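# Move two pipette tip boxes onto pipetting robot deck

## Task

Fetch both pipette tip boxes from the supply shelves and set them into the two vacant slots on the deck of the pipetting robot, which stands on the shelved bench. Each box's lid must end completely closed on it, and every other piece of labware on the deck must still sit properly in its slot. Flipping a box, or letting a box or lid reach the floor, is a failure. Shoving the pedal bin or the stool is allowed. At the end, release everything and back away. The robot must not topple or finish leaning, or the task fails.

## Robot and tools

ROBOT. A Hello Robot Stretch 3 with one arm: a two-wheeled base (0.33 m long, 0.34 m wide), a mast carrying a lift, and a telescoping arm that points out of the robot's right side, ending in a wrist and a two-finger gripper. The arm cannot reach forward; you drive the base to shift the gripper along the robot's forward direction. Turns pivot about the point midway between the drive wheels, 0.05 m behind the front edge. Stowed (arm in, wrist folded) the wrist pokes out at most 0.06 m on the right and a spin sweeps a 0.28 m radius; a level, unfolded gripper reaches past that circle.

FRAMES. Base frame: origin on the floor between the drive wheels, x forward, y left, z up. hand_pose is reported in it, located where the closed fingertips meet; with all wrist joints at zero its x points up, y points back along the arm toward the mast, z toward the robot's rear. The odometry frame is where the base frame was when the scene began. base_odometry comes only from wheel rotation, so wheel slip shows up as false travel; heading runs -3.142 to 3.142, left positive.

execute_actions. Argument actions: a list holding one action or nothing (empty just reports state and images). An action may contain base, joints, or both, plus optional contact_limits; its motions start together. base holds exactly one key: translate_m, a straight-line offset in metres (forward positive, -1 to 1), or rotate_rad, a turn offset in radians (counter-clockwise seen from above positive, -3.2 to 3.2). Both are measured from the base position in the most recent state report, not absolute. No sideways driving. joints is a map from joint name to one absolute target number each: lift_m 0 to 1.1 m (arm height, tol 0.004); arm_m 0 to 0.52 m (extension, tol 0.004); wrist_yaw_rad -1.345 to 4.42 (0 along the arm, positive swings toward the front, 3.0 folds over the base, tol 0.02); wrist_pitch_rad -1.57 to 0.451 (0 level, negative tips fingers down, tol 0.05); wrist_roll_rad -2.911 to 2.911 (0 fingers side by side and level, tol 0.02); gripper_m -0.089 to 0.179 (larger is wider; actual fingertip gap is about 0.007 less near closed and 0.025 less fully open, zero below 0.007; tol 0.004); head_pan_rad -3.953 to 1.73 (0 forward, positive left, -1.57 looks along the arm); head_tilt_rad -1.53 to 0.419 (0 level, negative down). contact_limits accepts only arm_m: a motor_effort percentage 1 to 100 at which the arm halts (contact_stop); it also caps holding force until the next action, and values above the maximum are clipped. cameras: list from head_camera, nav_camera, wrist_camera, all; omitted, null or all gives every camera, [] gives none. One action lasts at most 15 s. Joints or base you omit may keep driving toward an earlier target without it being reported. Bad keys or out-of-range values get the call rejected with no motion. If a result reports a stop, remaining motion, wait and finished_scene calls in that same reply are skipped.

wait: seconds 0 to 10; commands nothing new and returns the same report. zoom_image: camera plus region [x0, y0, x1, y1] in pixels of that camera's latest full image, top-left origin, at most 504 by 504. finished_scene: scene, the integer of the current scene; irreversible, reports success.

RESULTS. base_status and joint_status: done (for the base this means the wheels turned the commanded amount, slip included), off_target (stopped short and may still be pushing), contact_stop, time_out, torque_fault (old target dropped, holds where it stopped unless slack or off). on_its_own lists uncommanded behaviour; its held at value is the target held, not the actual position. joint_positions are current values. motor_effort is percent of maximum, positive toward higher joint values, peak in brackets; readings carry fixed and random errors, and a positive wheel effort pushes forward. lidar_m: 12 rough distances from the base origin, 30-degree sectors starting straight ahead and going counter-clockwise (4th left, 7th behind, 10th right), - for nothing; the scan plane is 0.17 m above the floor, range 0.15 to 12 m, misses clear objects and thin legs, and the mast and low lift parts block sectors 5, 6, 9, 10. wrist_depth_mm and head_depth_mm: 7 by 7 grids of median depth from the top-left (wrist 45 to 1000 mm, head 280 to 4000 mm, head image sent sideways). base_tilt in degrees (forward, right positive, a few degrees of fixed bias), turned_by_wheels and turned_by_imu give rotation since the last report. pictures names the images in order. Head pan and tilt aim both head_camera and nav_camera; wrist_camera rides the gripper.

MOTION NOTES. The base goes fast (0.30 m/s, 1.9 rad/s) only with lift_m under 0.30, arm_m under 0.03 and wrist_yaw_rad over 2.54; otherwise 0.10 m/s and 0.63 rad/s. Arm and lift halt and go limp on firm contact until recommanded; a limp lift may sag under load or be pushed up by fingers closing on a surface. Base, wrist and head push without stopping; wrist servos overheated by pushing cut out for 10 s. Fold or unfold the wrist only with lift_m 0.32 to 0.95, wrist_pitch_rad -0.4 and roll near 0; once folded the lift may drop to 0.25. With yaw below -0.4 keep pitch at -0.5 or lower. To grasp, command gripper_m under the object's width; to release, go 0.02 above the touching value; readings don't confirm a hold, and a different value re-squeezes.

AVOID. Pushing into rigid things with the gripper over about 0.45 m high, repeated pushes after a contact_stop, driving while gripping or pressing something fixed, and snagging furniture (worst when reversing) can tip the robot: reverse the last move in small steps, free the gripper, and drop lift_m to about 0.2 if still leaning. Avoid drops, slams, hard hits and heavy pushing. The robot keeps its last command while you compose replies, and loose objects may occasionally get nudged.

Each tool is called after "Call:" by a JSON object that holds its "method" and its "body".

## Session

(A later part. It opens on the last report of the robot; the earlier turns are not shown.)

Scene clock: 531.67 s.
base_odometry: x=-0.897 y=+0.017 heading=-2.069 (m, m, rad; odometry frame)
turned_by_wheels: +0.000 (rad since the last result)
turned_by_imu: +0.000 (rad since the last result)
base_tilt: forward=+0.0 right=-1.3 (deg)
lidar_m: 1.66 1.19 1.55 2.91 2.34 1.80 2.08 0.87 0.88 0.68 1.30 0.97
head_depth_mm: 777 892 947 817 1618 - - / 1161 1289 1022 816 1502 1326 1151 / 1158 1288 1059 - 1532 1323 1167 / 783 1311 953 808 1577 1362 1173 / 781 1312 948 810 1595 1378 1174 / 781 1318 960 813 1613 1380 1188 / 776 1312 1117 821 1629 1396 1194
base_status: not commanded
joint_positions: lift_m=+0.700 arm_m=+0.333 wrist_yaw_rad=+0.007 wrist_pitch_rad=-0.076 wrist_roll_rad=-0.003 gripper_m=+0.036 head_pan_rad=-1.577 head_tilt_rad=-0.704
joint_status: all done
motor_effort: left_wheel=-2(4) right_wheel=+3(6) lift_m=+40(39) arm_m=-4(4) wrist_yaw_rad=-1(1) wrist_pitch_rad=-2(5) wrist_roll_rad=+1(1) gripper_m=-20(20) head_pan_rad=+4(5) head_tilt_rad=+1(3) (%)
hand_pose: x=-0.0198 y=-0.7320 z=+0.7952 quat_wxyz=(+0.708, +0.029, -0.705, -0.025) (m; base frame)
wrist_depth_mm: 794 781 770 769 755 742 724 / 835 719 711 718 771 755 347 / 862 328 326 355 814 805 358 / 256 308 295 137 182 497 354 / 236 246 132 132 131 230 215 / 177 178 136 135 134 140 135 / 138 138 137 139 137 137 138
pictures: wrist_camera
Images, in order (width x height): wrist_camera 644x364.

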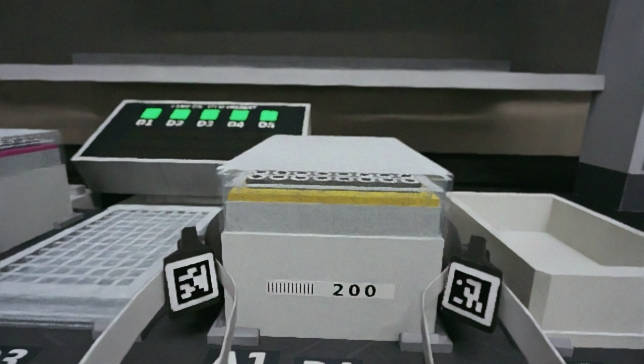

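Call:
{"method": "execute_actions", "body": {"actions": [{"joints":{"gripper_m":0.112,"wrist_pitch_rad":-0.06}}], "cameras": []}}

Call:
{"method": "execute_actions", "body": {"actions": [{"joints":{"arm_m":0.02}}], "cameras": ["wrist_camera","head_camera"]}}

Call:
{"method": "zoom_image", "body": {"camera": "head_camera", "region": [280,60,500,460]}}

Call:
{"method": "zoom_image", "body": {"camera": "wrist_camera", "region": [100,90,500,220]}}

Scene clock: 542.33 s.
base_odometry: x=-0.897 y=+0.017 heading=-2.069 (m, m, rad; odometry frame)
turned_by_wheels: +0.000 (rad since the last result)
turned_by_imu: -0.001 (rad since the last result)
base_tilt: forward=+0.0 right=-1.3 (deg)
lidar_m: 1.66 1.19 1.55 2.91 2.34 1.80 2.08 0.87 0.88 0.69 1.30 0.97
head_depth_mm: 776 892 946 816 1627 - - / 1161 1292 1020 817 1504 1323 1153 / 1163 1290 1059 - 1528 1322 1163 / 783 1310 950 795 1580 1360 1169 / 781 1314 949 810 1598 1373 1176 / 779 1315 960 811 1611 1389 1189 / 776 1310 1122 822 1631 1389 1194
base_status: not commanded
joint_positions: lift_m=+0.700 arm_m=+0.333 wrist_yaw_rad=+0.007 wrist_pitch_rad=-0.075 wrist_roll_rad=-0.003 gripper_m=+0.112 head_pan_rad=-1.577 head_tilt_rad=-0.704
joint_status: all done
motor_effort: left_wheel=-2(2) right_wheel=+2(3) lift_m=+40(39) arm_m=-3(4) wrist_yaw_rad=-1(1) wrist_pitch_rad=+6(9) wrist_roll_rad=+1(1) gripper_m=+1(81) head_pan_rad=+5(5) head_tilt_rad=+3(3) (%)
hand_pose: x=-0.0198 y=-0.7319 z=+0.7955 quat_wxyz=(+0.708, +0.029, -0.705, -0.024) (m; base frame)
wrist_depth_mm: 783 788 777 769 739 738 719 / 804 722 708 704 756 744 347 / 852 326 328 357 818 799 357 / 257 311 294 138 183 494 353 / 235 245 133 132 132 248 215 / 176 187 138 137 135 140 135 / 144 137 136 140 138 137 138
pictures: none
No camera images: the call's "cameras" was empty. Leave "cameras" out to get every camera's image.

Scene clock: 545.87 s.
base_odometry: x=-0.897 y=+0.017 heading=-2.069 (m, m, rad; odometry frame)
turned_by_wheels: +0.000 (rad since the last result)
turned_by_imu: +0.000 (rad since the last result)
base_tilt: forward=+0.0 right=-1.3 (deg)
lidar_m: 1.66 1.19 1.55 2.91 2.35 1.81 2.08 0.87 0.88 0.69 1.30 0.96
head_depth_mm: 777 889 946 818 1587 1332 - / 1158 1285 1023 808 1556 1340 - / 1161 1286 1057 813 1525 1421 - / 786 1307 950 808 1578 1366 1166 / 781 1312 950 809 1600 1373 1175 / 780 1315 959 811 1611 1378 1188 / 777 1312 1118 821 1624 1389 1191
base_status: not commanded
joint_positions: lift_m=+0.700 arm_m=+0.020 wrist_yaw_rad=+0.007 wrist_pitch_rad=-0.076 wrist_roll_rad=-0.003 gripper_m=+0.112 head_pan_rad=-1.577 head_tilt_rad=-0.704
joint_status: all done
motor_effort: left_wheel=-2(2) right_wheel=+2(3) lift_m=+40(39) arm_m=-4(4) wrist_yaw_rad=-1(1) wrist_pitch_rad=+7(7) wrist_roll_rad=+1(1) gripper_m=+0(0) head_pan_rad=+5(5) head_tilt_rad=+2(2) (%)
hand_pose: x=-0.0198 y=-0.4190 z=+0.7952 quat_wxyz=(+0.708, +0.029, -0.705, -0.025) (m; base frame)
wrist_depth_mm: - - - - - 587 - / - - - - - 609 - / - 509 637 615 - 633 - / 423 417 416 422 433 496 513 / 400 394 348 343 347 350 338 / - - - 569 585 - - / - - - 919 866 - -
pictures: head_camera (sideways: a quarter turn clockwise sets it upright), wrist_camera
Images, in order (width x height): head_camera 896x504, wrist_camera 644x364.

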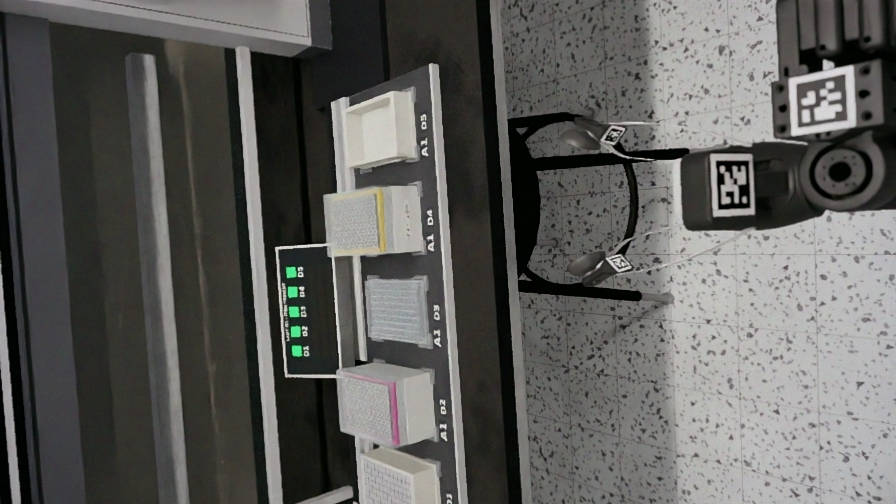

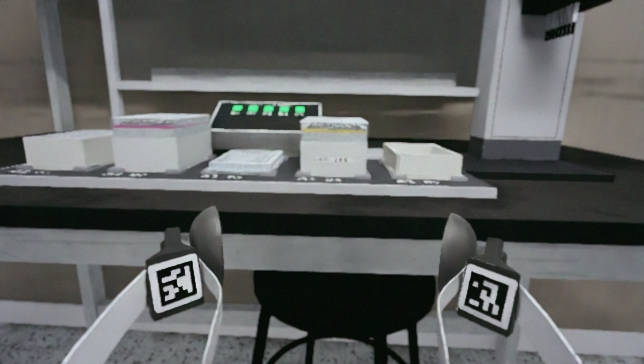

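Region (280, 60, 500, 460) of head_camera's 896x504 image, scaled by 1.260, with more detail than that image has; it fills the left 277 columns of this view, and the rest is white.

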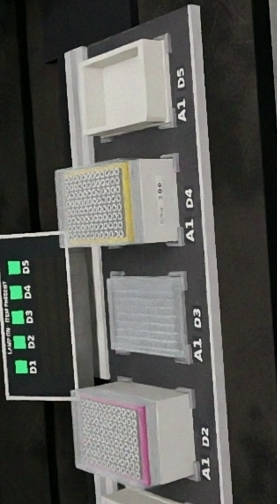

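Region (100, 90, 500, 220) of wrist_camera's 644x364 image, scaled by 1.260; it fills the top 164 rows of this view, and the rest is white.

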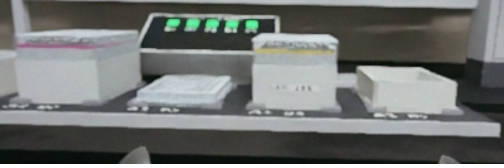

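The box hit the back stop and dropped flat, so it's seated.

Call:
{"method": "finished_scene", "body": {"scene": 2}}

The scene is finished: the task was done.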